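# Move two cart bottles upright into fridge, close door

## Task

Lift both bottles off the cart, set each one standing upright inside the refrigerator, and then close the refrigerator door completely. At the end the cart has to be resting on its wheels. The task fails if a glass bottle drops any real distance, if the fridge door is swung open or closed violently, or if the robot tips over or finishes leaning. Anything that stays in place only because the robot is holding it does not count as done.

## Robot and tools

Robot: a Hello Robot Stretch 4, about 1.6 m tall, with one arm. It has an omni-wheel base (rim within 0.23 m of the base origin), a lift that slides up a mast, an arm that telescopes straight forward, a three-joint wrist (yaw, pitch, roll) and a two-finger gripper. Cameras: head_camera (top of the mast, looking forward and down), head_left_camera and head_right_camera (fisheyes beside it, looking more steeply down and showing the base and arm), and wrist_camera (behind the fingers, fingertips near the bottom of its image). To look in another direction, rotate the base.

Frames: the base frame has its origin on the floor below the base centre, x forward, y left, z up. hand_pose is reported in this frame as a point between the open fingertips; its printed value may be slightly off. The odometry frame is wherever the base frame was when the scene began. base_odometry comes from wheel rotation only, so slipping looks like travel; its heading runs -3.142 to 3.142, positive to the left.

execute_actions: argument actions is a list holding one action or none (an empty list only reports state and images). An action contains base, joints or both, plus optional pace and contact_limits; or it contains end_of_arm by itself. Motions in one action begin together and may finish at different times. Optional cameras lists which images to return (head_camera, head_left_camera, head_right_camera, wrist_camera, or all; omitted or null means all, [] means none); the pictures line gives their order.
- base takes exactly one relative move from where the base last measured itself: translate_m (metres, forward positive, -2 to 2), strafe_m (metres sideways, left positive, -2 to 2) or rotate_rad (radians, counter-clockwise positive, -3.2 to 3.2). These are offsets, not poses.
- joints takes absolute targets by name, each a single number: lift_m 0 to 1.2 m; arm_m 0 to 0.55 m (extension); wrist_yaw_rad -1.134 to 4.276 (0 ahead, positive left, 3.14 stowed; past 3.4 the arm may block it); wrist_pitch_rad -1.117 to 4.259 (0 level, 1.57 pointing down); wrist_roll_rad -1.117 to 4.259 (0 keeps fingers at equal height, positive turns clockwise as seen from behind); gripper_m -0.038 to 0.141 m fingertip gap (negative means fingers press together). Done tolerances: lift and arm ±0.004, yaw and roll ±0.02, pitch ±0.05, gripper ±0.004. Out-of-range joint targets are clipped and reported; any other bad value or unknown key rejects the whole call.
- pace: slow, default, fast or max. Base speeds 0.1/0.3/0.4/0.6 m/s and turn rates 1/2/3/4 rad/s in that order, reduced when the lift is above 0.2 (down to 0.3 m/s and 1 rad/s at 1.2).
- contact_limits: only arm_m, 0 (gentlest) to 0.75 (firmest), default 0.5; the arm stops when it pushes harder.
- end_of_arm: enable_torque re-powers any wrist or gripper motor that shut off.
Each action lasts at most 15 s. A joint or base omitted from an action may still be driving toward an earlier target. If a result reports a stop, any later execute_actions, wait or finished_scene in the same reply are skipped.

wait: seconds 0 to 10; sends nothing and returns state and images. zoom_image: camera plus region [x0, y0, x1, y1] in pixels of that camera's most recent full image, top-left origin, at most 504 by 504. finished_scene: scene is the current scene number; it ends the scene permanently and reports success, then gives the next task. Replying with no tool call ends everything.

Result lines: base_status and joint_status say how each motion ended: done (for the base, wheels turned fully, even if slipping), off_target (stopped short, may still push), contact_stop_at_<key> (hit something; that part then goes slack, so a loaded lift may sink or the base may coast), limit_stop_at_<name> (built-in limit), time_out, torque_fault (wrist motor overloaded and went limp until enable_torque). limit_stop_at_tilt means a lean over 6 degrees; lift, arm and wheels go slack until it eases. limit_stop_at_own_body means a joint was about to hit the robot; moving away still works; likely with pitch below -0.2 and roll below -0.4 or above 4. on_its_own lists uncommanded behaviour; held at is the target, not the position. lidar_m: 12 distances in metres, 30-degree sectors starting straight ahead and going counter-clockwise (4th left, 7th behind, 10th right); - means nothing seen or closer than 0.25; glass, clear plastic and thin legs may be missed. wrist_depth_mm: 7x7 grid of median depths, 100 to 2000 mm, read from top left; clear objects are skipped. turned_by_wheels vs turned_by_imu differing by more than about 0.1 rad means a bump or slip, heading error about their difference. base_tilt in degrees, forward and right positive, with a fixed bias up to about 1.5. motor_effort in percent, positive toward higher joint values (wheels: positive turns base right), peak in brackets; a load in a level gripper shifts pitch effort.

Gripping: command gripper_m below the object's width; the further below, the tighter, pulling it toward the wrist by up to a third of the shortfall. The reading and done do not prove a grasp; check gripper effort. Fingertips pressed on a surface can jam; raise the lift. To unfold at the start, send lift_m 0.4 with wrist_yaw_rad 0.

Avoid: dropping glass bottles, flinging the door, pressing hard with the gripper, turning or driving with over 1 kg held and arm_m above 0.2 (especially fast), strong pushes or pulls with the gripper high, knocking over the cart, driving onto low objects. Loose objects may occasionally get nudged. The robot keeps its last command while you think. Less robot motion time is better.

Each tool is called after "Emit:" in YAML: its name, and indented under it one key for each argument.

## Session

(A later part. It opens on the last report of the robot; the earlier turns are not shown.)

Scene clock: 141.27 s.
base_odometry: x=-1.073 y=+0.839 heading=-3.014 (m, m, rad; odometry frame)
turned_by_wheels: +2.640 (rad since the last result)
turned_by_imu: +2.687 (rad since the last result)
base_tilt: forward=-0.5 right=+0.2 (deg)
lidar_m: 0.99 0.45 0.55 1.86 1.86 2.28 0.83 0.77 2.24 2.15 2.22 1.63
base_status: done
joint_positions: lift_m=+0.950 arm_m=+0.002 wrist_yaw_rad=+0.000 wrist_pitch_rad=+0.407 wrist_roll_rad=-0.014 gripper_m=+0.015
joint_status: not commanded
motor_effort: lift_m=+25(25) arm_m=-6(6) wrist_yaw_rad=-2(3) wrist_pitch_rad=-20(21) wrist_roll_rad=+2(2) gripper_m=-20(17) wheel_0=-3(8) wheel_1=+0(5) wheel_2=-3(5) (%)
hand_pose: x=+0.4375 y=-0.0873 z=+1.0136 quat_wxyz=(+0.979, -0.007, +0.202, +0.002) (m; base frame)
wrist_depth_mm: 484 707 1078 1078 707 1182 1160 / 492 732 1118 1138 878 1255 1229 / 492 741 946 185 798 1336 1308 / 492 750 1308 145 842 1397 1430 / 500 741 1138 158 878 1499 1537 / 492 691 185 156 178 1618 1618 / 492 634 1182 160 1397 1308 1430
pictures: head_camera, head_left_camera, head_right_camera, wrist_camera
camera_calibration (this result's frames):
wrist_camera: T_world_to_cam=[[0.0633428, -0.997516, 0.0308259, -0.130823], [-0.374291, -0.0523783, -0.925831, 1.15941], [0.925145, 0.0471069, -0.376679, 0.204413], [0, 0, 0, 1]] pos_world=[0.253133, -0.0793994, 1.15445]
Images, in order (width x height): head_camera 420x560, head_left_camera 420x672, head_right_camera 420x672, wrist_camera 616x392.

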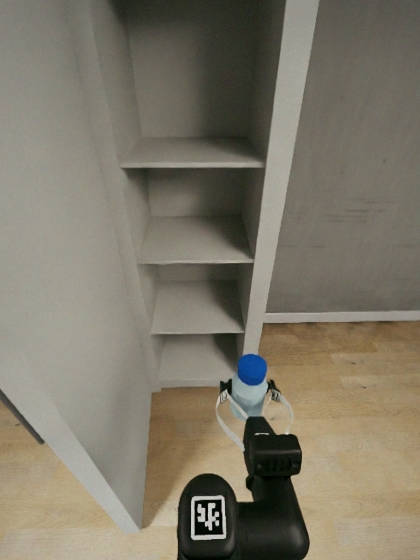

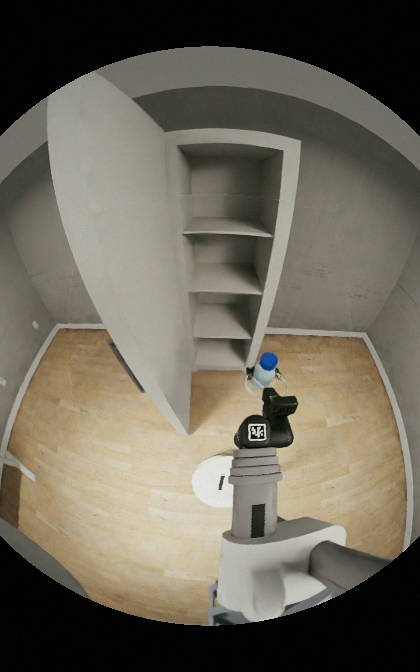

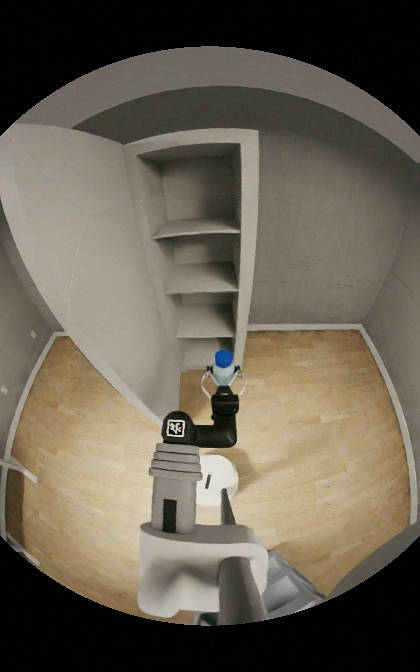

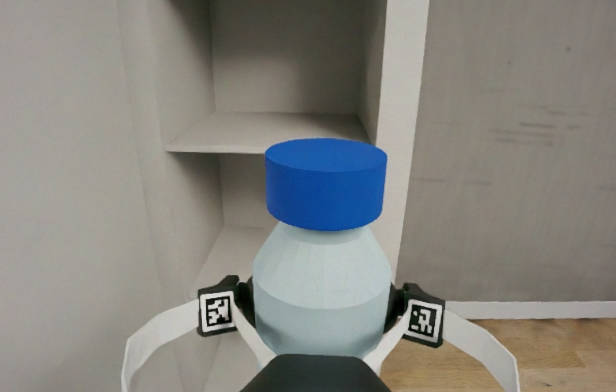

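Emit:
execute_actions:
  actions:
    - {"base":{"translate_m":0.23},"joints":{"arm_m":0.2}}
  cameras: []

Emit:
execute_actions:
  actions:
    - {"base":{"rotate_rad":0.17},"joints":{"arm_m":0.54}}
  cameras: []

Emit:
execute_actions:
  actions:
    - {"joints":{"lift_m":0.915},"pace":"slow"}

Scene clock: 153.90 s.
base_odometry: x=-1.301 y=+0.810 heading=-3.014 (m, m, rad; odometry frame)
turned_by_wheels: +0.000 (rad since the last result)
turned_by_imu: +0.002 (rad since the last result)
base_tilt: forward=-0.4 right=+0.1 (deg)
lidar_m: 0.60 0.38 0.28 2.60 1.98 2.50 1.03 0.98 2.24 2.14 1.87 0.80
base_status: done
joint_positions: lift_m=+0.950 arm_m=+0.199 wrist_yaw_rad=+0.000 wrist_pitch_rad=+0.407 wrist_roll_rad=-0.014 gripper_m=+0.015
joint_status: all done
motor_effort: lift_m=+25(25) arm_m=+6(6) wrist_yaw_rad=-1(0) wrist_pitch_rad=-20(21) wrist_roll_rad=+2(3) gripper_m=-16(20) wheel_0=+1(7) wheel_1=+1(7) wheel_2=+0(12) (%)
hand_pose: x=+0.6349 y=-0.0874 z=+1.0136 quat_wxyz=(+0.979, -0.007, +0.202, +0.001) (m; base frame)
wrist_depth_mm: 442 627 707 707 591 293 294 / 449 640 750 732 580 309 820 / 459 661 778 185 492 329 904 / 462 539 549 145 373 349 960 / 439 449 449 158 407 379 1008 / 462 627 185 156 178 407 1098 / 477 585 768 161 439 430 1205
pictures: none
No camera images: the call's "cameras" was empty. Leave "cameras" out to get every camera's image.

Scene clock: 156.03 s.
base_odometry: x=-1.301 y=+0.810 heading=-2.845 (m, m, rad; odometry frame)
turned_by_wheels: +0.170 (rad since the last result)
turned_by_imu: +0.173 (rad since the last result)
base_tilt: forward=-0.5 right=+0.0 (deg)
lidar_m: 0.73 0.33 0.28 1.91 1.99 2.43 0.98 0.98 2.16 2.15 1.63 0.77
base_status: done
joint_positions: lift_m=+0.950 arm_m=+0.539 wrist_yaw_rad=+0.000 wrist_pitch_rad=+0.407 wrist_roll_rad=-0.014 gripper_m=+0.015
joint_status: all done
motor_effort: lift_m=+25(25) arm_m=+6(6) wrist_yaw_rad=-2(5) wrist_pitch_rad=-20(21) wrist_roll_rad=+3(2) gripper_m=-18(21) wheel_0=-1(11) wheel_1=-1(8) wheel_2=-1(8) (%)
hand_pose: x=+0.9748 y=-0.0874 z=+1.0136 quat_wxyz=(+0.979, -0.007, +0.202, +0.001) (m; base frame)
wrist_depth_mm: 222 296 404 389 373 351 342 / 227 303 427 413 389 375 357 / 233 312 449 185 410 394 379 / 238 320 480 145 433 418 402 / 242 327 404 158 394 413 410 / 244 300 184 157 178 324 322 / 245 255 264 160 255 254 271
pictures: none
No camera images: the call's "cameras" was empty. Leave "cameras" out to get every camera's image.

Scene clock: 157.17 s.
base_odometry: x=-1.301 y=+0.810 heading=-2.845 (m, m, rad; odometry frame)
turned_by_wheels: +0.000 (rad since the last result)
turned_by_imu: +0.000 (rad since the last result)
base_tilt: forward=-0.4 right=+0.2 (deg)
lidar_m: 0.71 0.33 0.29 1.91 2.01 2.43 0.98 0.98 2.16 2.15 1.62 0.79
base_status: not commanded
joint_positions: lift_m=+0.915 arm_m=+0.539 wrist_yaw_rad=+0.000 wrist_pitch_rad=+0.401 wrist_roll_rad=-0.014 gripper_m=+0.015
joint_status: all done
motor_effort: lift_m=+14(23) arm_m=+6(6) wrist_yaw_rad=+0(1) wrist_pitch_rad=-3(20) wrist_roll_rad=+3(2) gripper_m=-16(18) wheel_0=-1(2) wheel_1=-1(1) wheel_2=-1(1) (%)
hand_pose: x=+0.9755 y=-0.0875 z=+0.9811 quat_wxyz=(+0.980, -0.007, +0.199, +0.001) (m; base frame)
wrist_depth_mm: 224 296 407 394 373 355 343 / 227 304 427 410 392 370 357 / 233 314 455 182 410 394 377 / 238 320 449 144 430 415 402 / 241 317 353 157 342 362 362 / 243 273 183 157 178 282 279 / 226 221 229 160 223 220 236
pictures: head_camera, head_left_camera, head_right_camera, wrist_camera
camera_calibration (this result's frames):
wrist_camera: T_world_to_cam=[[0.0625487, -0.997554, 0.0312043, -0.163662], [-0.368735, -0.0521512, -0.928071, 1.3275], [0.927428, 0.0465436, -0.371095, -0.313307], [0, 0, 0, 1]] pos_world=[0.790302, -0.0794485, 1.12085]
Images, in order (width x height): head_camera 420x560, head_left_camera 420x672, head_right_camera 420x672, wrist_camera 616x392.

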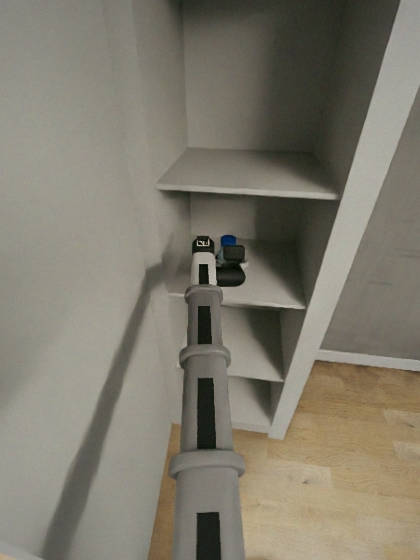

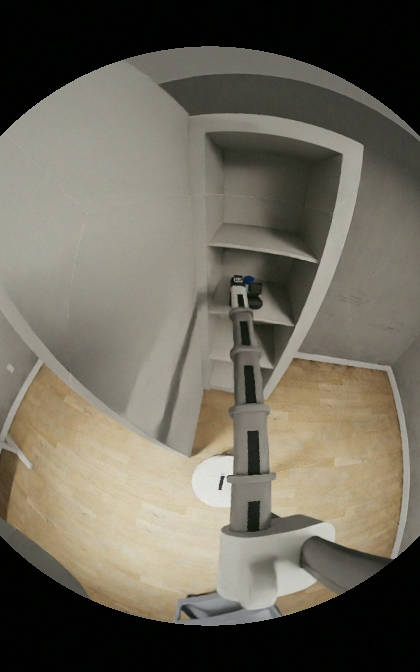

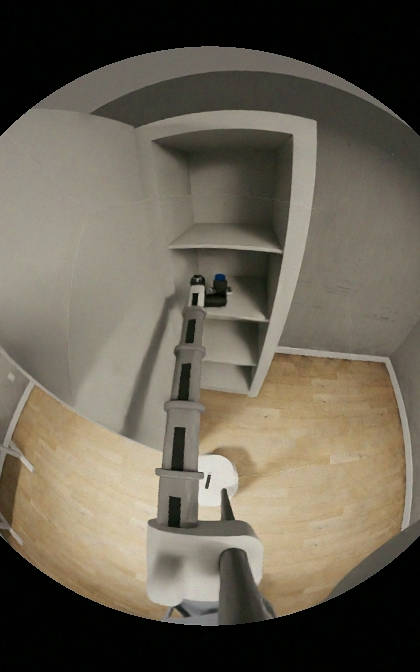

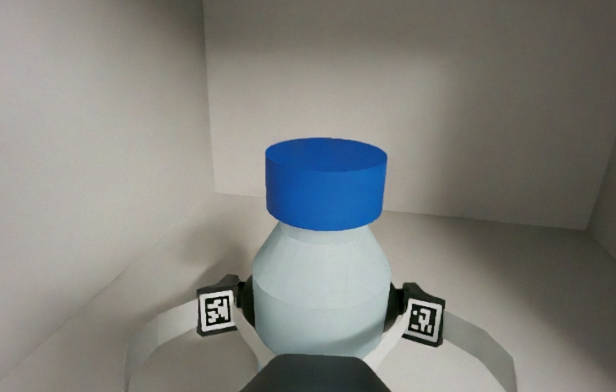

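Emit:
execute_actions:
  actions:
    - {"joints":{"gripper_m":0.11,"lift_m":0.921}}
  cameras: ["wrist_camera"]

Emit:
execute_actions:
  actions:
    - {"base":{"translate_m":-0.15},"joints":{"arm_m":0.0},"pace":"fast"}
  cameras: ["wrist_camera"]

Emit:
execute_actions:
  actions:
    - {"base":{"rotate_rad":-2.784},"joints":{"lift_m":0.86},"pace":"fast"}
  cameras: []

Emit:
execute_actions:
  actions:
    - {"base":{"translate_m":0.17},"joints":{"arm_m":0.38},"pace":"fast"}
  cameras: ["head_camera","wrist_camera"]

Scene clock: 179.97 s.
base_odometry: x=-1.301 y=+0.810 heading=-2.845 (m, m, rad; odometry frame)
turned_by_wheels: +0.000 (rad since the last result)
turned_by_imu: +0.001 (rad since the last result)
base_tilt: forward=-0.4 right=+0.0 (deg)
lidar_m: 0.72 0.33 0.28 1.90 2.01 2.44 0.98 0.98 2.16 2.16 1.65 0.78
base_status: not commanded
joint_positions: lift_m=+0.921 arm_m=+0.539 wrist_yaw_rad=+0.000 wrist_pitch_rad=+0.402 wrist_roll_rad=-0.014 gripper_m=+0.110
joint_status: all done
motor_effort: lift_m=+23(26) arm_m=+6(6) wrist_yaw_rad=+0(1) wrist_pitch_rad=-7(18) wrist_roll_rad=+2(2) gripper_m=-2(17) wheel_0=-2(2) wheel_1=-1(1) wheel_2=-1(1) (%)
hand_pose: x=+0.9753 y=-0.0875 z=+0.9861 quat_wxyz=(+0.980, -0.007, +0.200, +0.001) (m; base frame)
wrist_depth_mm: 224 294 404 392 373 353 342 / 228 300 427 415 394 373 359 / 234 314 455 421 413 392 379 / 238 324 459 161 436 418 399 / 241 322 359 173 347 366 366 / 244 278 196 174 189 273 285 / 230 227 239 143 234 229 239
pictures: wrist_camera
camera_calibration (this result's frames):
wrist_camera: T_world_to_cam=[[0.0624849, -0.99756, 0.0311315, -0.163701], [-0.369816, -0.0521139, -0.927642, 1.33269], [0.927002, 0.0464508, -0.37217, -0.309873], [0, 0, 0, 1]] pos_world=[0.79033, -0.0794565, 1.12603]
Images, in order (width x height): wrist_camera 616x392.

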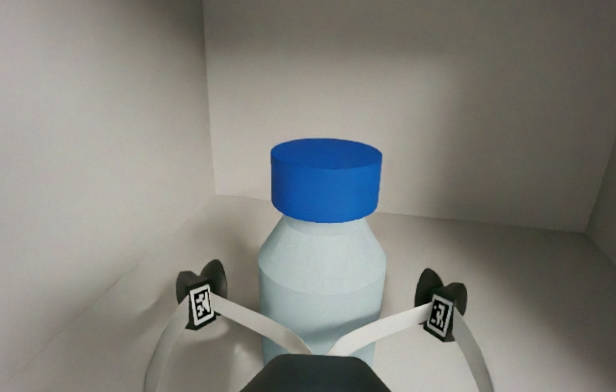

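Scene clock: 182.13 s.
base_odometry: x=-1.157 y=+0.854 heading=-2.845 (m, m, rad; odometry frame)
turned_by_wheels: +0.000 (rad since the last result)
turned_by_imu: +0.000 (rad since the last result)
base_tilt: forward=-0.4 right=+0.1 (deg)
lidar_m: 0.75 0.37 2.57 1.89 2.05 1.09 0.84 0.82 2.15 2.11 1.81 0.91
base_status: done
joint_positions: lift_m=+0.921 arm_m=+0.002 wrist_yaw_rad=+0.000 wrist_pitch_rad=+0.402 wrist_roll_rad=-0.014 gripper_m=+0.110
joint_status: all done
motor_effort: lift_m=+23(23) arm_m=-6(6) wrist_yaw_rad=+0(3) wrist_pitch_rad=-8(7) wrist_roll_rad=+3(2) gripper_m=-2(1) wheel_0=-2(4) wheel_1=+0(8) wheel_2=-1(13) (%)
hand_pose: x=+0.4379 y=-0.0875 z=+0.9860 quat_wxyz=(+0.980, -0.007, +0.200, +0.001) (m; base frame)
wrist_depth_mm: 375 504 699 1008 991 564 991 / 382 525 732 1078 1060 603 1042 / 389 539 759 842 809 640 1098 / 397 544 809 1205 1160 707 1160 / 399 554 831 1182 1138 1281 1255 / 402 554 195 976 854 1366 1336 / 404 500 960 144 991 1308 1366
pictures: wrist_camera
camera_calibration (this result's frames):
wrist_camera: T_world_to_cam=[[0.0626984, -0.997548, 0.0311037, -0.130127], [-0.370215, -0.0521879, -0.927479, 1.13383], [0.926828, 0.0466364, -0.372579, 0.188801], [0, 0, 0, 1]] pos_world=[0.252933, -0.0794404, 1.12599]
Images, in order (width x height): wrist_camera 616x392.

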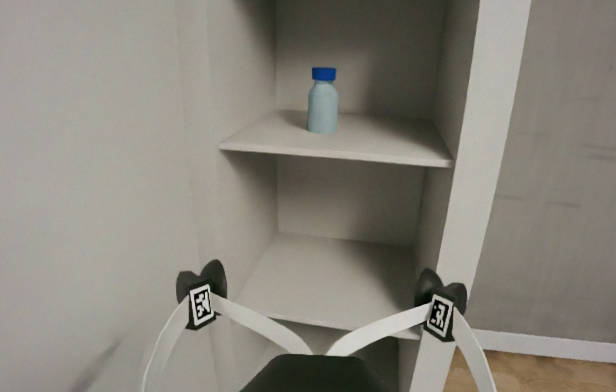

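Scene clock: 184.93 s.
base_odometry: x=-1.157 y=+0.854 heading=+0.655 (m, m, rad; odometry frame)
turned_by_wheels: -2.784 (rad since the last result)
turned_by_imu: -2.833 (rad since the last result)
base_tilt: forward=-0.4 right=+0.1 (deg)
lidar_m: 0.83 2.21 2.09 2.10 0.97 0.91 0.41 0.39 2.09 1.92 2.35 0.87
base_status: done
joint_positions: lift_m=+0.860 arm_m=+0.002 wrist_yaw_rad=+0.000 wrist_pitch_rad=+0.402 wrist_roll_rad=-0.014 gripper_m=+0.110
joint_status: all done
motor_effort: lift_m=+16(18) arm_m=-6(6) wrist_yaw_rad=+0(0) wrist_pitch_rad=-7(8) wrist_roll_rad=+3(3) gripper_m=+1(1) wheel_0=+2(7) wheel_1=+2(5) wheel_2=+0(6) (%)
hand_pose: x=+0.4379 y=-0.0874 z=+0.9256 quat_wxyz=(+0.980, -0.007, +0.200, +0.001) (m; base frame)
wrist_depth_mm: 1708 - - - 1863 1708 1618 / 1708 - - - 1983 1808 1576 / 1921 - - 904 1060 1042 1618 / 1983 - - 640 661 668 676 / 1921 1983 - 1138 1138 1160 1756 / 1537 1576 196 891 768 798 1537 / 1281 1255 1366 143 1098 1098 1336
pictures: none
No camera images: the call's "cameras" was empty. Leave "cameras" out to get every camera's image.

Scene clock: 186.80 s.
base_odometry: x=-1.023 y=+0.958 heading=+0.655 (m, m, rad; odometry frame)
turned_by_wheels: +0.000 (rad since the last result)
turned_by_imu: +0.001 (rad since the last result)
base_tilt: forward=-0.5 right=+0.1 (deg)
lidar_m: 0.66 2.10 2.02 2.12 1.69 1.04 0.56 0.59 1.94 2.01 2.20 0.71
base_status: done
joint_positions: lift_m=+0.860 arm_m=+0.379 wrist_yaw_rad=+0.000 wrist_pitch_rad=+0.402 wrist_roll_rad=-0.014 gripper_m=+0.110
joint_status: all done
motor_effort: lift_m=+16(16) arm_m=+6(6) wrist_yaw_rad=-2(2) wrist_pitch_rad=-7(7) wrist_roll_rad=+2(2) gripper_m=-1(1) wheel_0=+1(9) wheel_1=-1(10) wheel_2=+1(10) (%)
hand_pose: x=+0.8154 y=-0.0874 z=+0.9256 quat_wxyz=(+0.980, -0.007, +0.200, +0.001) (m; base frame)
wrist_depth_mm: 1537 1808 1983 1661 1499 1281 1182 / 1576 1983 - 1756 1537 1366 1229 / 1618 - - 1863 1618 1464 1281 / 1661 - - 549 564 574 585 / 1708 1983 488 327 517 517 517 / 1537 1576 196 342 373 387 402 / 1308 1229 330 144 330 322 342
pictures: head_camera, wrist_camera
camera_calibration (this result's frames):
wrist_camera: T_world_to_cam=[[0.0630766, -0.997523, 0.0311212, -0.152139], [-0.369943, -0.0523318, -0.927579, 1.21746], [0.926911, 0.0469955, -0.372328, -0.183868], [0, 0, 0, 1]] pos_world=[0.630416, -0.0794092, 1.06556]
Images, in order (width x height): head_camera 420x560, wrist_camera 616x392.

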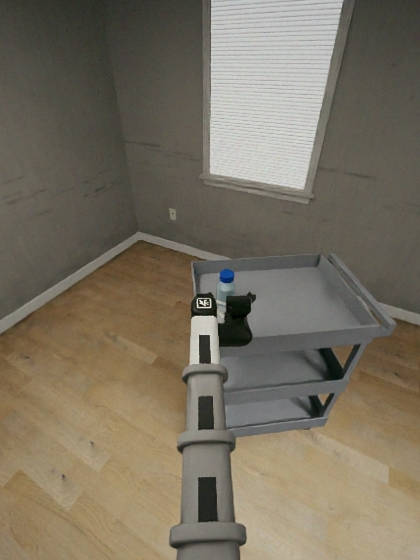

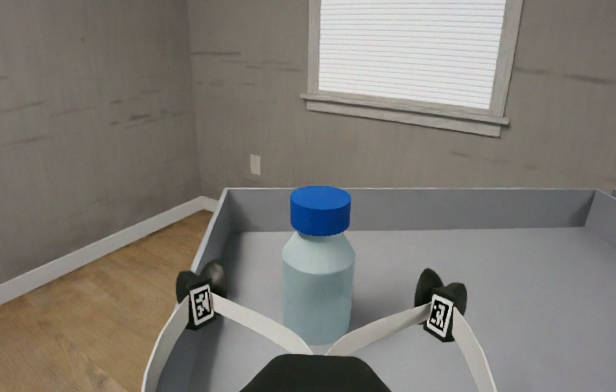

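Emit:
execute_actions:
  actions:
    - {"joints":{"lift_m":0.786,"arm_m":0.51,"gripper_m":0.1}}
  cameras: ["wrist_camera"]

Scene clock: 193.40 s.
base_odometry: x=-1.023 y=+0.958 heading=+0.655 (m, m, rad; odometry frame)
turned_by_wheels: +0.000 (rad since the last result)
turned_by_imu: +0.001 (rad since the last result)
base_tilt: forward=-0.4 right=-0.1 (deg)
lidar_m: 0.66 2.12 2.02 2.11 1.65 1.07 0.55 0.60 1.94 1.99 2.18 0.71
base_status: not commanded
joint_positions: lift_m=+0.786 arm_m=+0.509 wrist_yaw_rad=+0.000 wrist_pitch_rad=+0.402 wrist_roll_rad=-0.014 gripper_m=+0.100
joint_status: all done
motor_effort: lift_m=+15(16) arm_m=+6(8) wrist_yaw_rad=-1(0) wrist_pitch_rad=-8(7) wrist_roll_rad=+4(2) gripper_m=-2(1) wheel_0=+1(1) wheel_1=-1(1) wheel_2=+1(1) (%)
hand_pose: x=+0.9453 y=-0.0874 z=+0.8516 quat_wxyz=(+0.980, -0.007, +0.200, +0.001) (m; base frame)
wrist_depth_mm: 1430 1808 1808 1576 1336 1229 1098 / 1464 1756 1983 1661 1430 1255 1160 / 1537 1921 - 1708 1499 1336 1205 / 1618 1921 394 161 404 415 421 / 1661 303 366 174 353 375 377 / 1464 224 199 173 189 293 291 / 164 202 245 142 240 237 246
pictures: wrist_camera
camera_calibration (this result's frames):
wrist_camera: T_world_to_cam=[[0.0629328, -0.997533, 0.0311135, -0.15793], [-0.370062, -0.0522768, -0.927535, 1.197], [0.926873, 0.0468585, -0.372439, -0.331712], [0, 0, 0, 1]] pos_world=[0.760357, -0.0794211, 0.991628]
Images, in order (width x height): wrist_camera 616x392.

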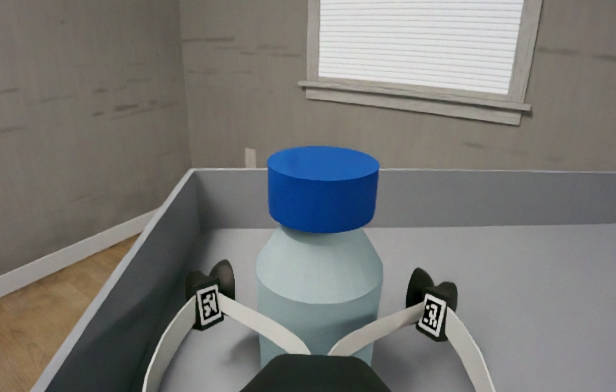

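Emit:
execute_actions:
  actions:
    - {"joints":{"gripper_m":0.015}}
  cameras: []

Emit:
execute_actions:
  actions:
    - {"joints":{"lift_m":0.89},"pace":"fast"}
  cameras: ["wrist_camera"]

Emit:
execute_actions:
  actions:
    - {"base":{"translate_m":-0.17},"joints":{"lift_m":0.955,"arm_m":0.05},"pace":"fast"}
  cameras: []

Emit:
execute_actions:
  actions:
    - {"base":{"rotate_rad":2.647}}
  cameras: ["head_camera","wrist_camera"]

Scene clock: 207.40 s.
base_odometry: x=-1.023 y=+0.958 heading=+0.655 (m, m, rad; odometry frame)
turned_by_wheels: +0.000 (rad since the last result)
turned_by_imu: +0.001 (rad since the last result)
base_tilt: forward=-0.5 right=+0.1 (deg)
lidar_m: 0.66 2.11 2.04 2.11 1.68 1.05 0.55 0.60 1.96 1.99 2.20 0.70
base_status: not commanded
joint_positions: lift_m=+0.786 arm_m=+0.509 wrist_yaw_rad=+0.000 wrist_pitch_rad=+0.405 wrist_roll_rad=-0.014 gripper_m=+0.015
joint_status: all done
motor_effort: lift_m=+16(16) arm_m=+6(6) wrist_yaw_rad=-1(3) wrist_pitch_rad=-17(16) wrist_roll_rad=+2(2) gripper_m=-17(19) wheel_0=+1(1) wheel_1=-2(1) wheel_2=+1(1) (%)
hand_pose: x=+0.9450 y=-0.0873 z=+0.8507 quat_wxyz=(+0.980, -0.007, +0.201, +0.002) (m; base frame)
wrist_depth_mm: 1464 1661 1808 1537 1366 1205 1078 / 1499 1808 1983 1661 1430 1255 1118 / 1576 1921 - 1661 1464 1308 1205 / 1537 1863 397 142 399 413 421 / 1661 303 359 156 351 373 370 / 1430 206 183 154 177 289 286 / 163 188 236 157 229 226 243
pictures: none
No camera images: the call's "cameras" was empty. Leave "cameras" out to get every camera's image.

Scene clock: 208.60 s.
base_odometry: x=-1.023 y=+0.958 heading=+0.655 (m, m, rad; odometry frame)
turned_by_wheels: +0.000 (rad since the last result)
turned_by_imu: +0.000 (rad since the last result)
base_tilt: forward=-0.4 right=+0.1 (deg)
lidar_m: 0.66 2.12 2.02 2.11 1.69 1.06 0.55 0.58 1.96 1.99 2.21 0.69
base_status: not commanded
joint_positions: lift_m=+0.890 arm_m=+0.509 wrist_yaw_rad=+0.000 wrist_pitch_rad=+0.405 wrist_roll_rad=-0.014 gripper_m=+0.015
joint_status: all done
motor_effort: lift_m=+24(27) arm_m=+6(6) wrist_yaw_rad=-1(1) wrist_pitch_rad=-16(18) wrist_roll_rad=+2(2) gripper_m=-17(18) wheel_0=+1(2) wheel_1=-1(2) wheel_2=+1(1) (%)
hand_pose: x=+0.9450 y=-0.0873 z=+0.9541 quat_wxyz=(+0.980, -0.007, +0.201, +0.002) (m; base frame)
wrist_depth_mm: 1464 1708 1863 1618 1397 1205 1098 / 1576 1808 - 1618 1464 1255 1138 / 1537 1863 - 1661 1499 1308 1182 / 1661 1983 - 142 1499 1397 1281 / 1661 1921 1863 155 445 462 466 / 1576 1537 183 154 177 442 436 / 1308 1229 359 156 351 345 373
pictures: wrist_camera
camera_calibration (this result's frames):
wrist_camera: T_world_to_cam=[[0.0632458, -0.997519, 0.0309183, -0.161148], [-0.372933, -0.0523584, -0.92638, 1.2935], [0.9257, 0.0470592, -0.375319, -0.289406], [0, 0, 0, 1]] pos_world=[0.760484, -0.0794036, 1.09464]
Images, in order (width x height): wrist_camera 616x392.

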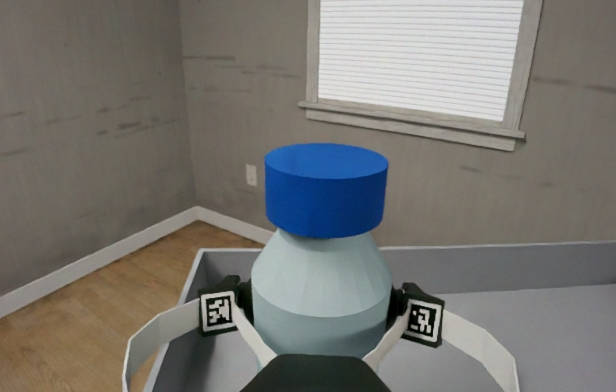

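Scene clock: 210.63 s.
base_odometry: x=-1.158 y=+0.854 heading=+0.655 (m, m, rad; odometry frame)
turned_by_wheels: +0.000 (rad since the last result)
turned_by_imu: +0.001 (rad since the last result)
base_tilt: forward=-0.5 right=+0.1 (deg)
lidar_m: 0.45 2.19 2.11 2.11 0.94 0.91 0.42 0.41 2.06 1.93 2.34 0.90
base_status: done
joint_positions: lift_m=+0.955 arm_m=+0.051 wrist_yaw_rad=+0.000 wrist_pitch_rad=+0.406 wrist_roll_rad=-0.014 gripper_m=+0.015
joint_status: all done
motor_effort: lift_m=+24(28) arm_m=-6(6) wrist_yaw_rad=+0(1) wrist_pitch_rad=-17(17) wrist_roll_rad=+2(2) gripper_m=-17(15) wheel_0=-2(6) wheel_1=+1(6) wheel_2=-2(10) (%)
hand_pose: x=+0.4870 y=-0.0875 z=+1.0190 quat_wxyz=(+0.979, -0.007, +0.201, +0.001) (m; base frame)
wrist_depth_mm: 1708 - - - 1921 1661 1499 / 1756 - - - 1983 1808 1618 / 1808 - - - - 1756 1618 / 1863 - - 142 820 904 1255 / 1921 - - 155 627 654 676 / 1708 1708 183 154 177 1025 1708 / 1397 1366 1397 157 778 778 1430
pictures: none
No camera images: the call's "cameras" was empty. Leave "cameras" out to get every camera's image.

Scene clock: 213.43 s.
base_odometry: x=-1.158 y=+0.854 heading=-2.982 (m, m, rad; odometry frame)
turned_by_wheels: +2.647 (rad since the last result)
turned_by_imu: +2.695 (rad since the last result)
base_tilt: forward=-0.5 right=+0.1 (deg)
lidar_m: 0.46 0.39 0.39 1.91 1.93 2.35 0.88 0.82 2.19 2.13 2.03 0.94
base_status: done
joint_positions: lift_m=+0.955 arm_m=+0.051 wrist_yaw_rad=+0.000 wrist_pitch_rad=+0.405 wrist_roll_rad=-0.014 gripper_m=+0.015
joint_status: not commanded
motor_effort: lift_m=+24(24) arm_m=-6(6) wrist_yaw_rad=-2(4) wrist_pitch_rad=-16(17) wrist_roll_rad=+3(3) gripper_m=-18(20) wheel_0=-4(9) wheel_1=-1(9) wheel_2=+0(4) (%)
hand_pose: x=+0.4871 y=-0.0873 z=+1.0191 quat_wxyz=(+0.980, -0.007, +0.201, +0.002) (m; base frame)
wrist_depth_mm: 492 627 976 960 621 1025 1008 / 496 640 1008 1025 609 1118 1118 / 508 683 809 878 634 1160 1182 / 508 723 1098 143 661 1255 1229 / 512 759 1118 156 707 1336 1336 / 508 699 183 154 177 1397 1397 / 504 647 1160 156 831 1336 1464
pictures: head_camera, wrist_camera
camera_calibration (this result's frames):
wrist_camera: T_world_to_cam=[[0.0632743, -0.997517, 0.0309142, -0.134199], [-0.372938, -0.0523656, -0.926377, 1.18298], [0.925696, 0.0470868, -0.375325, 0.158933], [0, 0, 0, 1]] pos_world=[0.302547, -0.0794014, 1.15969]
Images, in order (width x height): head_camera 420x560, wrist_camera 616x392.

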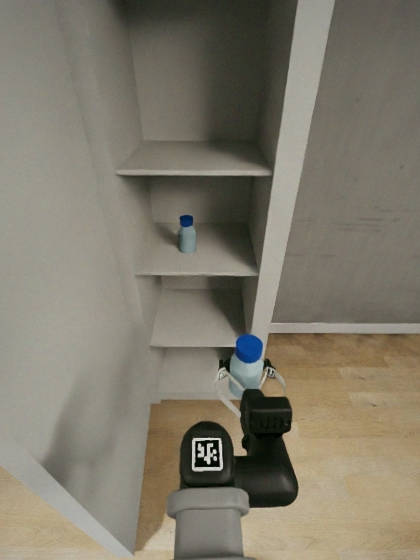

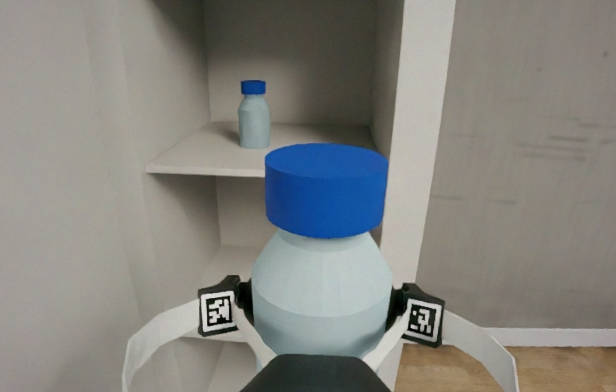

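Emit:
execute_actions:
  actions:
    - {"base":{"translate_m":0.13},"joints":{"arm_m":0.54}}
  cameras: ["wrist_camera"]

Emit:
execute_actions:
  actions:
    - {"joints":{"lift_m":0.92},"pace":"slow"}
  cameras: []

Emit:
execute_actions:
  actions:
    - {"joints":{"lift_m":0.922,"gripper_m":0.1}}
  cameras: ["wrist_camera"]

Scene clock: 226.43 s.
base_odometry: x=-1.286 y=+0.833 heading=-2.982 (m, m, rad; odometry frame)
turned_by_wheels: +0.000 (rad since the last result)
turned_by_imu: +0.002 (rad since the last result)
base_tilt: forward=-0.4 right=+0.0 (deg)
lidar_m: 0.78 0.42 0.31 2.26 1.95 2.48 0.99 0.95 2.20 2.12 1.86 0.79
base_status: done
joint_positions: lift_m=+0.955 arm_m=+0.539 wrist_yaw_rad=+0.000 wrist_pitch_rad=+0.405 wrist_roll_rad=-0.014 gripper_m=+0.015
joint_status: all done
motor_effort: lift_m=+24(24) arm_m=+6(7) wrist_yaw_rad=-3(0) wrist_pitch_rad=-17(17) wrist_roll_rad=+2(2) gripper_m=-20(17) wheel_0=+1(7) wheel_1=+0(5) wheel_2=+2(8) (%)
hand_pose: x=+0.9750 y=-0.0874 z=+1.0191 quat_wxyz=(+0.980, -0.007, +0.201, +0.001) (m; base frame)
wrist_depth_mm: 410 413 410 402 394 291 - / 421 436 433 424 413 290 204 / 433 466 455 442 436 287 204 / 201 484 488 142 436 285 204 / 211 234 418 155 404 279 199 / 217 223 183 154 176 249 195 / 259 230 271 157 263 209 -
pictures: wrist_camera
camera_calibration (this result's frames):
wrist_camera: T_world_to_cam=[[0.0631321, -0.997526, 0.0309126, -0.16497], [-0.372968, -0.0523121, -0.926368, 1.36496], [0.925694, 0.0469542, -0.375348, -0.292719], [0, 0, 0, 1]] pos_world=[0.790471, -0.079413, 1.15969]
Images, in order (width x height): wrist_camera 616x392.

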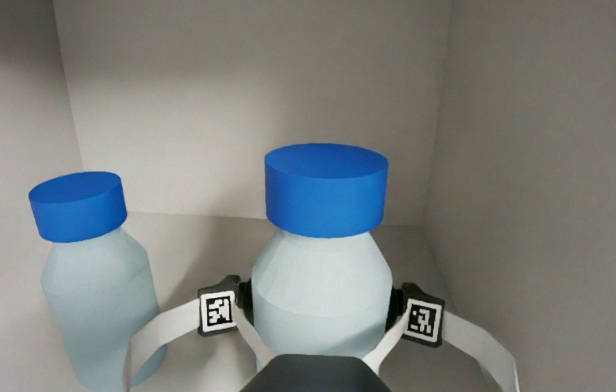

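Scene clock: 227.57 s.
base_odometry: x=-1.286 y=+0.833 heading=-2.982 (m, m, rad; odometry frame)
turned_by_wheels: +0.000 (rad since the last result)
turned_by_imu: +0.000 (rad since the last result)
base_tilt: forward=-0.3 right=+0.0 (deg)
lidar_m: 0.79 0.40 0.32 2.28 1.94 2.48 0.99 0.94 2.19 2.13 1.86 0.80
base_status: not commanded
joint_positions: lift_m=+0.920 arm_m=+0.539 wrist_yaw_rad=+0.000 wrist_pitch_rad=+0.404 wrist_roll_rad=-0.014 gripper_m=+0.015
joint_status: all done
motor_effort: lift_m=+15(22) arm_m=+6(6) wrist_yaw_rad=+0(1) wrist_pitch_rad=-12(16) wrist_roll_rad=+2(2) gripper_m=-18(20) wheel_0=+1(2) wheel_1=+0(0) wheel_2=+2(2) (%)
hand_pose: x=+0.9752 y=-0.0874 z=+0.9852 quat_wxyz=(+0.980, -0.007, +0.200, +0.001) (m; base frame)
wrist_depth_mm: 413 415 407 402 399 291 - / 424 436 433 421 415 290 204 / 189 459 459 439 436 287 205 / 197 421 477 142 433 283 203 / 198 222 355 155 343 279 199 / 216 222 183 154 177 249 195 / 224 222 230 156 224 208 -
pictures: none
No camera images: the call's "cameras" was empty. Leave "cameras" out to get every camera's image.

Scene clock: 229.23 s.
base_odometry: x=-1.286 y=+0.833 heading=-2.982 (m, m, rad; odometry frame)
turned_by_wheels: +0.000 (rad since the last result)
turned_by_imu: +0.000 (rad since the last result)
base_tilt: forward=-0.4 right=+0.2 (deg)
lidar_m: 0.78 0.42 0.29 2.24 1.95 2.48 0.99 0.96 2.18 2.13 1.86 0.80
base_status: not commanded
joint_positions: lift_m=+0.922 arm_m=+0.539 wrist_yaw_rad=+0.000 wrist_pitch_rad=+0.402 wrist_roll_rad=-0.014 gripper_m=+0.100
joint_status: all done
motor_effort: lift_m=+22(25) arm_m=+6(6) wrist_yaw_rad=-1(0) wrist_pitch_rad=-7(14) wrist_roll_rad=+2(2) gripper_m=-2(17) wheel_0=+1(1) wheel_1=+0(0) wheel_2=+2(2) (%)
hand_pose: x=+0.9754 y=-0.0875 z=+0.9871 quat_wxyz=(+0.980, -0.007, +0.200, +0.001) (m; base frame)
wrist_depth_mm: 415 415 407 399 394 289 - / 427 439 427 424 418 289 205 / 198 459 459 439 442 287 204 / 196 427 477 158 439 285 202 / 197 223 362 170 349 279 199 / 216 228 199 170 186 248 195 / 225 225 241 142 236 224 -
pictures: wrist_camera
camera_calibration (this result's frames):
wrist_camera: T_world_to_cam=[[0.0625834, -0.997554, 0.031128, -0.1638], [-0.369811, -0.0521472, -0.927642, 1.33364], [0.926997, 0.0465436, -0.37217, -0.309495], [0, 0, 0, 1]] pos_world=[0.790348, -0.0794487, 1.12706]
Images, in order (width x height): wrist_camera 616x392.

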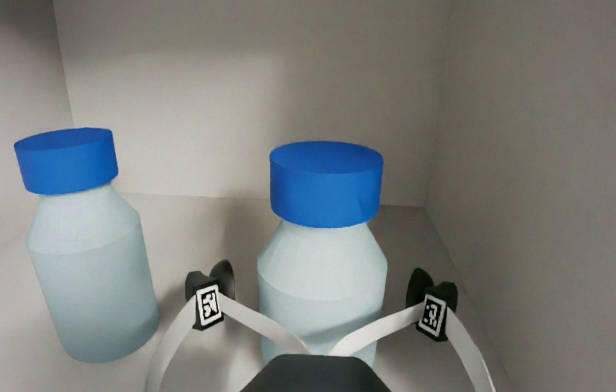

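Emit:
execute_actions:
  actions:
    - {"base":{"translate_m":-0.4},"joints":{"arm_m":0.0},"pace":"fast"}
  cameras: ["wrist_camera"]

Emit:
execute_actions:
  actions:
    - {"base":{"strafe_m":0.55},"joints":{"lift_m":0.45,"gripper_m":0,"wrist_pitch_rad":0},"pace":"fast"}
  cameras: ["head_camera","head_right_camera"]

Scene clock: 240.07 s.
base_odometry: x=-0.891 y=+0.897 heading=-2.982 (m, m, rad; odometry frame)
turned_by_wheels: +0.000 (rad since the last result)
turned_by_imu: +0.001 (rad since the last result)
base_tilt: forward=-0.4 right=+0.1 (deg)
lidar_m: 1.17 0.62 2.58 1.85 1.93 2.07 0.64 0.59 2.17 2.10 2.19 1.80
base_status: done
joint_positions: lift_m=+0.922 arm_m=+0.001 wrist_yaw_rad=+0.000 wrist_pitch_rad=+0.402 wrist_roll_rad=-0.014 gripper_m=+0.100
joint_status: all done
motor_effort: lift_m=+23(22) arm_m=-5(6) wrist_yaw_rad=+0(0) wrist_pitch_rad=-7(7) wrist_roll_rad=+2(2) gripper_m=-2(1) wheel_0=+0(7) wheel_1=+0(2) wheel_2=-1(11) (%)
hand_pose: x=+0.4378 y=-0.0875 z=+0.9870 quat_wxyz=(+0.980, -0.007, +0.200, +0.001) (m; base frame)
wrist_depth_mm: 477 699 1160 1281 1118 1336 1366 / 488 715 1182 1229 1308 1430 1397 / 492 723 1138 1464 1281 1537 1464 / 496 732 1281 1499 1537 1618 1576 / 500 741 1160 1255 1661 1661 1708 / 492 741 199 1499 213 1708 1708 / 496 668 1308 142 1430 1366 1430
pictures: wrist_camera
camera_calibration (this result's frames):
wrist_camera: T_world_to_cam=[[0.0626139, -0.997553, 0.0311001, -0.130138], [-0.370223, -0.0521533, -0.927478, 1.13477], [0.92683, 0.046559, -0.372582, 0.189229], [0, 0, 0, 1]] pos_world=[0.252883, -0.0794473, 1.12703]
Images, in order (width x height): wrist_camera 616x392.

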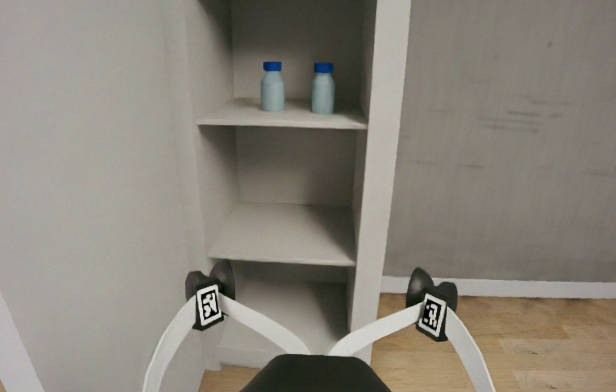

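Scene clock: 242.83 s.
base_odometry: x=-0.804 y=+0.354 heading=-2.982 (m, m, rad; odometry frame)
turned_by_wheels: +0.000 (rad since the last result)
turned_by_imu: +0.001 (rad since the last result)
base_tilt: forward=-0.6 right=+0.1 (deg)
lidar_m: 0.58 1.86 2.15 1.31 1.37 1.88 1.96 0.90 0.92 2.66 2.40 0.58
base_status: done
joint_positions: lift_m=+0.450 arm_m=+0.001 wrist_yaw_rad=+0.000 wrist_pitch_rad=+0.002 wrist_roll_rad=-0.014 gripper_m=+0.000
joint_status: all done
motor_effort: lift_m=+15(19) arm_m=-6(6) wrist_yaw_rad=-1(0) wrist_pitch_rad=-8(12) wrist_roll_rad=+3(3) gripper_m=-3(4) wheel_0=-1(8) wheel_1=-2(6) wheel_2=-1(2) (%)
hand_pose: x=+0.4609 y=-0.0874 z=+0.6278 quat_wxyz=(+1.000, -0.007, +0.001, +0.000) (m; base frame)
wrist_depth_mm: 1661 1576 1576 1576 413 317 1042 / 1661 1661 1618 1537 539 317 991 / 1576 1618 1576 1537 535 315 991 / 1661 1618 1618 1618 521 317 960 / 1661 1618 1618 1499 512 317 960 / 1576 1618 1618 193 343 315 991 / 1430 1464 1336 1576 392 319 991
pictures: head_camera, head_right_camera
Images, in order (width x height): head_camera 420x560, head_right_camera 420x672.

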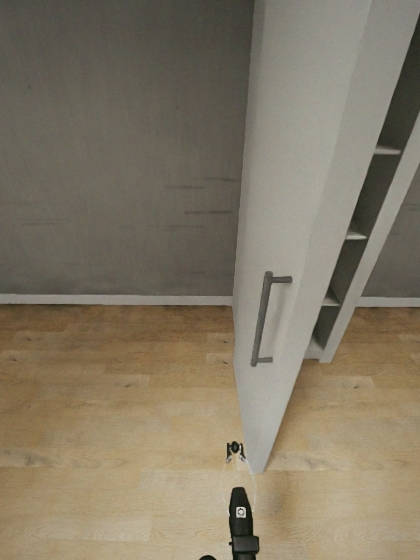

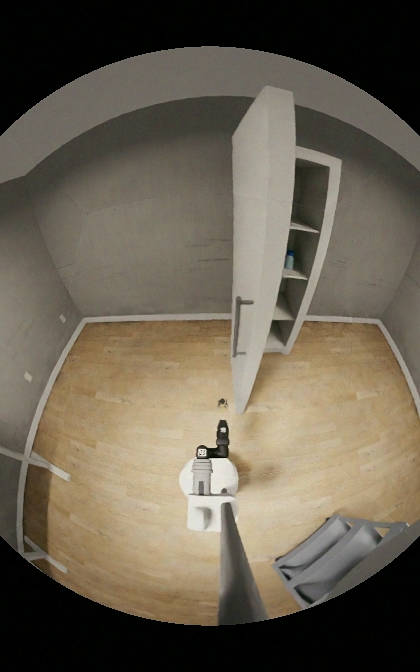

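Emit:
execute_actions:
  actions:
    - {"joints":{"arm_m":0.32},"pace":"fast"}
  cameras: []

Emit:
execute_actions:
  actions:
    - {"base":{"strafe_m":-0.5},"pace":"slow"}
  cameras: ["head_camera","head_right_camera"]

Scene clock: 254.63 s.
base_odometry: x=-0.804 y=+0.354 heading=-2.982 (m, m, rad; odometry frame)
turned_by_wheels: +0.000 (rad since the last result)
turned_by_imu: +0.001 (rad since the last result)
base_tilt: forward=-0.4 right=+0.1 (deg)
lidar_m: 0.59 1.85 2.15 1.30 1.35 1.88 1.97 0.90 0.94 2.67 2.44 0.58
base_status: not commanded
joint_positions: lift_m=+0.450 arm_m=+0.319 wrist_yaw_rad=+0.000 wrist_pitch_rad=+0.002 wrist_roll_rad=-0.014 gripper_m=+0.000
joint_status: all done
motor_effort: lift_m=+15(16) arm_m=+6(5) wrist_yaw_rad=-1(1) wrist_pitch_rad=-8(8) wrist_roll_rad=+3(2) gripper_m=-4(5) wheel_0=-1(1) wheel_1=-1(1) wheel_2=+0(1) (%)
hand_pose: x=+0.7784 y=-0.0874 z=+0.6279 quat_wxyz=(+1.000, -0.007, +0.001, +0.000) (m; base frame)
wrist_depth_mm: 1308 1308 1281 1205 504 236 - / 1281 1281 1255 1281 504 237 175 / 1308 1308 1229 1255 496 236 174 / 1308 1281 1255 1255 484 236 174 / 1308 1281 1255 1205 469 231 171 / 1281 1281 1281 193 319 225 168 / 1308 1255 1229 1255 362 199 -
pictures: none
No camera images: the call's "cameras" was empty. Leave "cameras" out to get every camera's image.

Scene clock: 260.77 s.
base_odometry: x=-0.883 y=+0.848 heading=-2.982 (m, m, rad; odometry frame)
turned_by_wheels: +0.000 (rad since the last result)
turned_by_imu: +0.002 (rad since the last result)
base_tilt: forward=-0.4 right=+0.1 (deg)
lidar_m: 0.76 1.82 2.58 1.80 1.88 2.08 0.66 0.62 2.24 2.14 2.28 0.84
base_status: done
joint_positions: lift_m=+0.450 arm_m=+0.319 wrist_yaw_rad=+0.000 wrist_pitch_rad=+0.002 wrist_roll_rad=-0.014 gripper_m=+0.000
joint_status: not commanded
motor_effort: lift_m=+16(15) arm_m=+6(6) wrist_yaw_rad=-3(17) wrist_pitch_rad=-7(8) wrist_roll_rad=+3(2) gripper_m=-4(8) wheel_0=+3(12) wheel_1=-2(4) wheel_2=+0(1) (%)
hand_pose: x=+0.7784 y=-0.0873 z=+0.6279 quat_wxyz=(+1.000, -0.007, +0.001, +0.000) (m; base frame)
wrist_depth_mm: 1281 535 384 303 253 229 1138 / 1308 521 382 303 251 229 1182 / 1255 512 382 301 253 229 1160 / 1281 508 375 300 251 228 1182 / 1308 500 370 300 250 228 1160 / 1255 504 375 193 230 226 1160 / 1281 508 345 273 238 233 1160
pictures: head_camera, head_right_camera
Images, in order (width x height): head_camera 420x560, head_right_camera 420x672.

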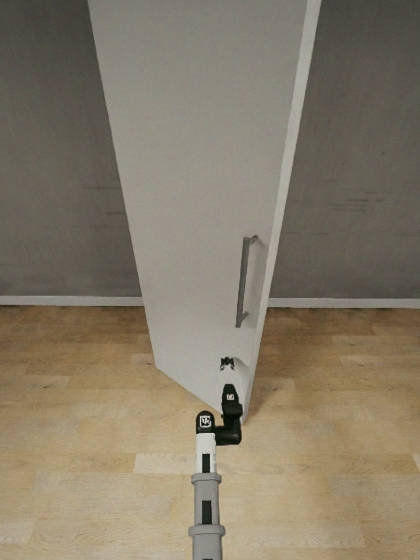

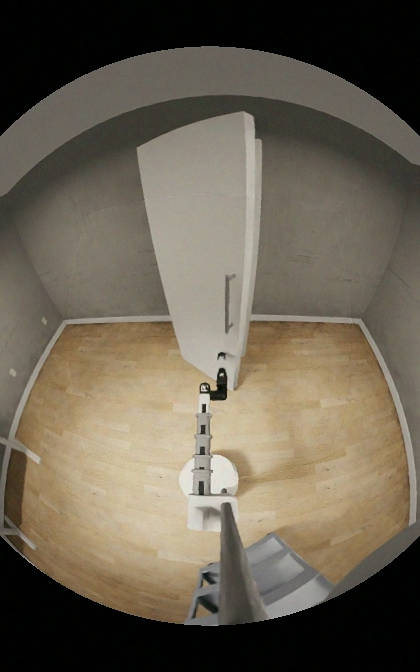

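Emit:
execute_actions:
  actions:
    - {"base":{"translate_m":0.27},"pace":"slow"}
  cameras: ["head_camera","head_right_camera"]

Scene clock: 269.93 s.
base_odometry: x=-1.149 y=+0.805 heading=-2.981 (m, m, rad; odometry frame)
turned_by_wheels: +0.000 (rad since the last result)
turned_by_imu: +0.002 (rad since the last result)
base_tilt: forward=-0.4 right=+0.1 (deg)
lidar_m: 0.83 0.89 2.19 1.85 1.87 2.34 0.91 0.86 2.24 2.17 2.01 0.83
base_status: done
joint_positions: lift_m=+0.450 arm_m=+0.319 wrist_yaw_rad=+0.000 wrist_pitch_rad=+0.002 wrist_roll_rad=-0.014 gripper_m=+0.000
joint_status: not commanded
motor_effort: lift_m=+16(16) arm_m=+6(6) wrist_yaw_rad=-1(8) wrist_pitch_rad=-7(7) wrist_roll_rad=+2(3) gripper_m=-7(6) wheel_0=+4(7) wheel_1=+3(6) wheel_2=-1(11) (%)
hand_pose: x=+0.7784 y=-0.0875 z=+0.6279 quat_wxyz=(+1.000, -0.007, +0.001, +0.000) (m; base frame)
wrist_depth_mm: 324 317 312 307 303 297 294 / 322 317 312 306 301 297 294 / 322 315 310 306 303 297 291 / 320 315 312 307 303 297 293 / 322 315 310 307 301 297 291 / 322 315 309 193 298 298 294 / 320 317 309 304 300 294 293
pictures: head_camera, head_right_camera
Images, in order (width x height): head_camera 420x560, head_right_camera 420x672.

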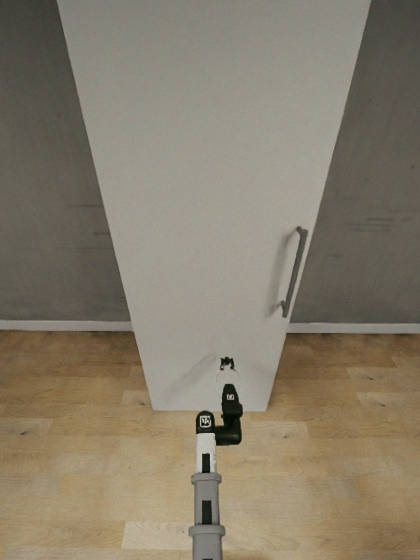

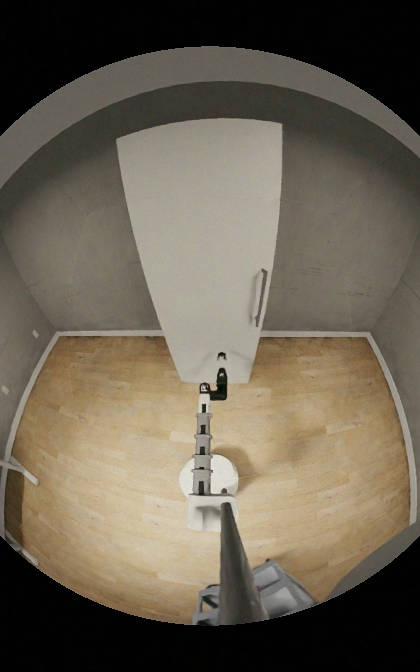

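Emit:
execute_actions:
  actions:
    - {"joints":{"arm_m":0.41},"contact_limits":{"arm_m":0.15},"pace":"slow"}
  cameras: []

Emit:
execute_actions:
  actions:
    - {"joints":{"arm_m":0.32},"pace":"fast"}
  cameras: []

Scene clock: 277.30 s.
base_odometry: x=-1.149 y=+0.805 heading=-2.982 (m, m, rad; odometry frame)
turned_by_wheels: +0.000 (rad since the last result)
turned_by_imu: +0.001 (rad since the last result)
base_tilt: forward=-0.4 right=+0.3 (deg)
lidar_m: 0.83 0.89 2.18 1.85 1.87 2.33 0.90 0.85 2.23 2.17 2.06 0.82
base_status: not commanded
joint_positions: lift_m=+0.450 arm_m=+0.393 wrist_yaw_rad=-0.005 wrist_pitch_rad=+0.001 wrist_roll_rad=-0.014 gripper_m=+0.000
joint_status: arm_m contact_stop (moved +0.074 of +0.091)
on_its_own: arm_m is slack since a contact_stop (your +0.410 is given up)
motor_effort: lift_m=+15(16) arm_m=+0(14) wrist_yaw_rad=+13(25) wrist_pitch_rad=-5(6) wrist_roll_rad=+3(2) gripper_m=-4(6) wheel_0=+4(5) wheel_1=+3(3) wheel_2=-6(6) (%)
contact_limits: arm_m 0.15
hand_pose: x=+0.8515 y=-0.0887 z=+0.6281 quat_wxyz=(+1.000, -0.007, +0.001, -0.002) (m; base frame)
wrist_depth_mm: 245 242 237 233 229 226 - / 245 239 237 233 229 227 224 / 244 239 237 235 230 227 224 / 244 240 236 234 230 226 224 / 244 240 236 234 229 228 224 / 244 239 236 199 202 226 224 / 244 240 236 156 228 226 -
pictures: none
No camera images: the call's "cameras" was empty. Leave "cameras" out to get every camera's image.

not run: a stop came earlier in this reply.

Emit:
execute_actions:
  actions:
    - {"joints":{"arm_m":0.34},"pace":"fast"}
  cameras: []

Emit:
finished_scene:
  scene: 1

Scene clock: 286.50 s.
base_odometry: x=-1.149 y=+0.805 heading=-2.981 (m, m, rad; odometry frame)
turned_by_wheels: +0.000 (rad since the last result)
turned_by_imu: +0.001 (rad since the last result)
base_tilt: forward=-0.4 right=+0.2 (deg)
lidar_m: 0.84 0.89 2.20 1.84 1.88 2.34 0.89 0.85 2.25 2.17 2.04 0.83
base_status: not commanded
joint_positions: lift_m=+0.450 arm_m=+0.341 wrist_yaw_rad=+0.000 wrist_pitch_rad=+0.002 wrist_roll_rad=-0.014 gripper_m=+0.000
joint_status: all done
motor_effort: lift_m=+15(16) arm_m=-6(7) wrist_yaw_rad=+0(11) wrist_pitch_rad=-7(7) wrist_roll_rad=+2(3) gripper_m=-3(4) wheel_0=+4(4) wheel_1=+3(3) wheel_2=-1(6) (%)
hand_pose: x=+0.8004 y=-0.0875 z=+0.6279 quat_wxyz=(+1.000, -0.007, +0.001, +0.000) (m; base frame)
wrist_depth_mm: 297 294 289 285 279 274 271 / 297 294 289 283 281 276 272 / 298 294 287 285 278 277 271 / 297 293 289 285 281 276 272 / 300 293 287 285 279 276 272 / 300 293 289 194 277 277 272 / 296 293 287 283 279 274 272
pictures: none
No camera images: the call's "cameras" was empty. Leave "cameras" out to get every camera's image.

The scene is finished: the task was done.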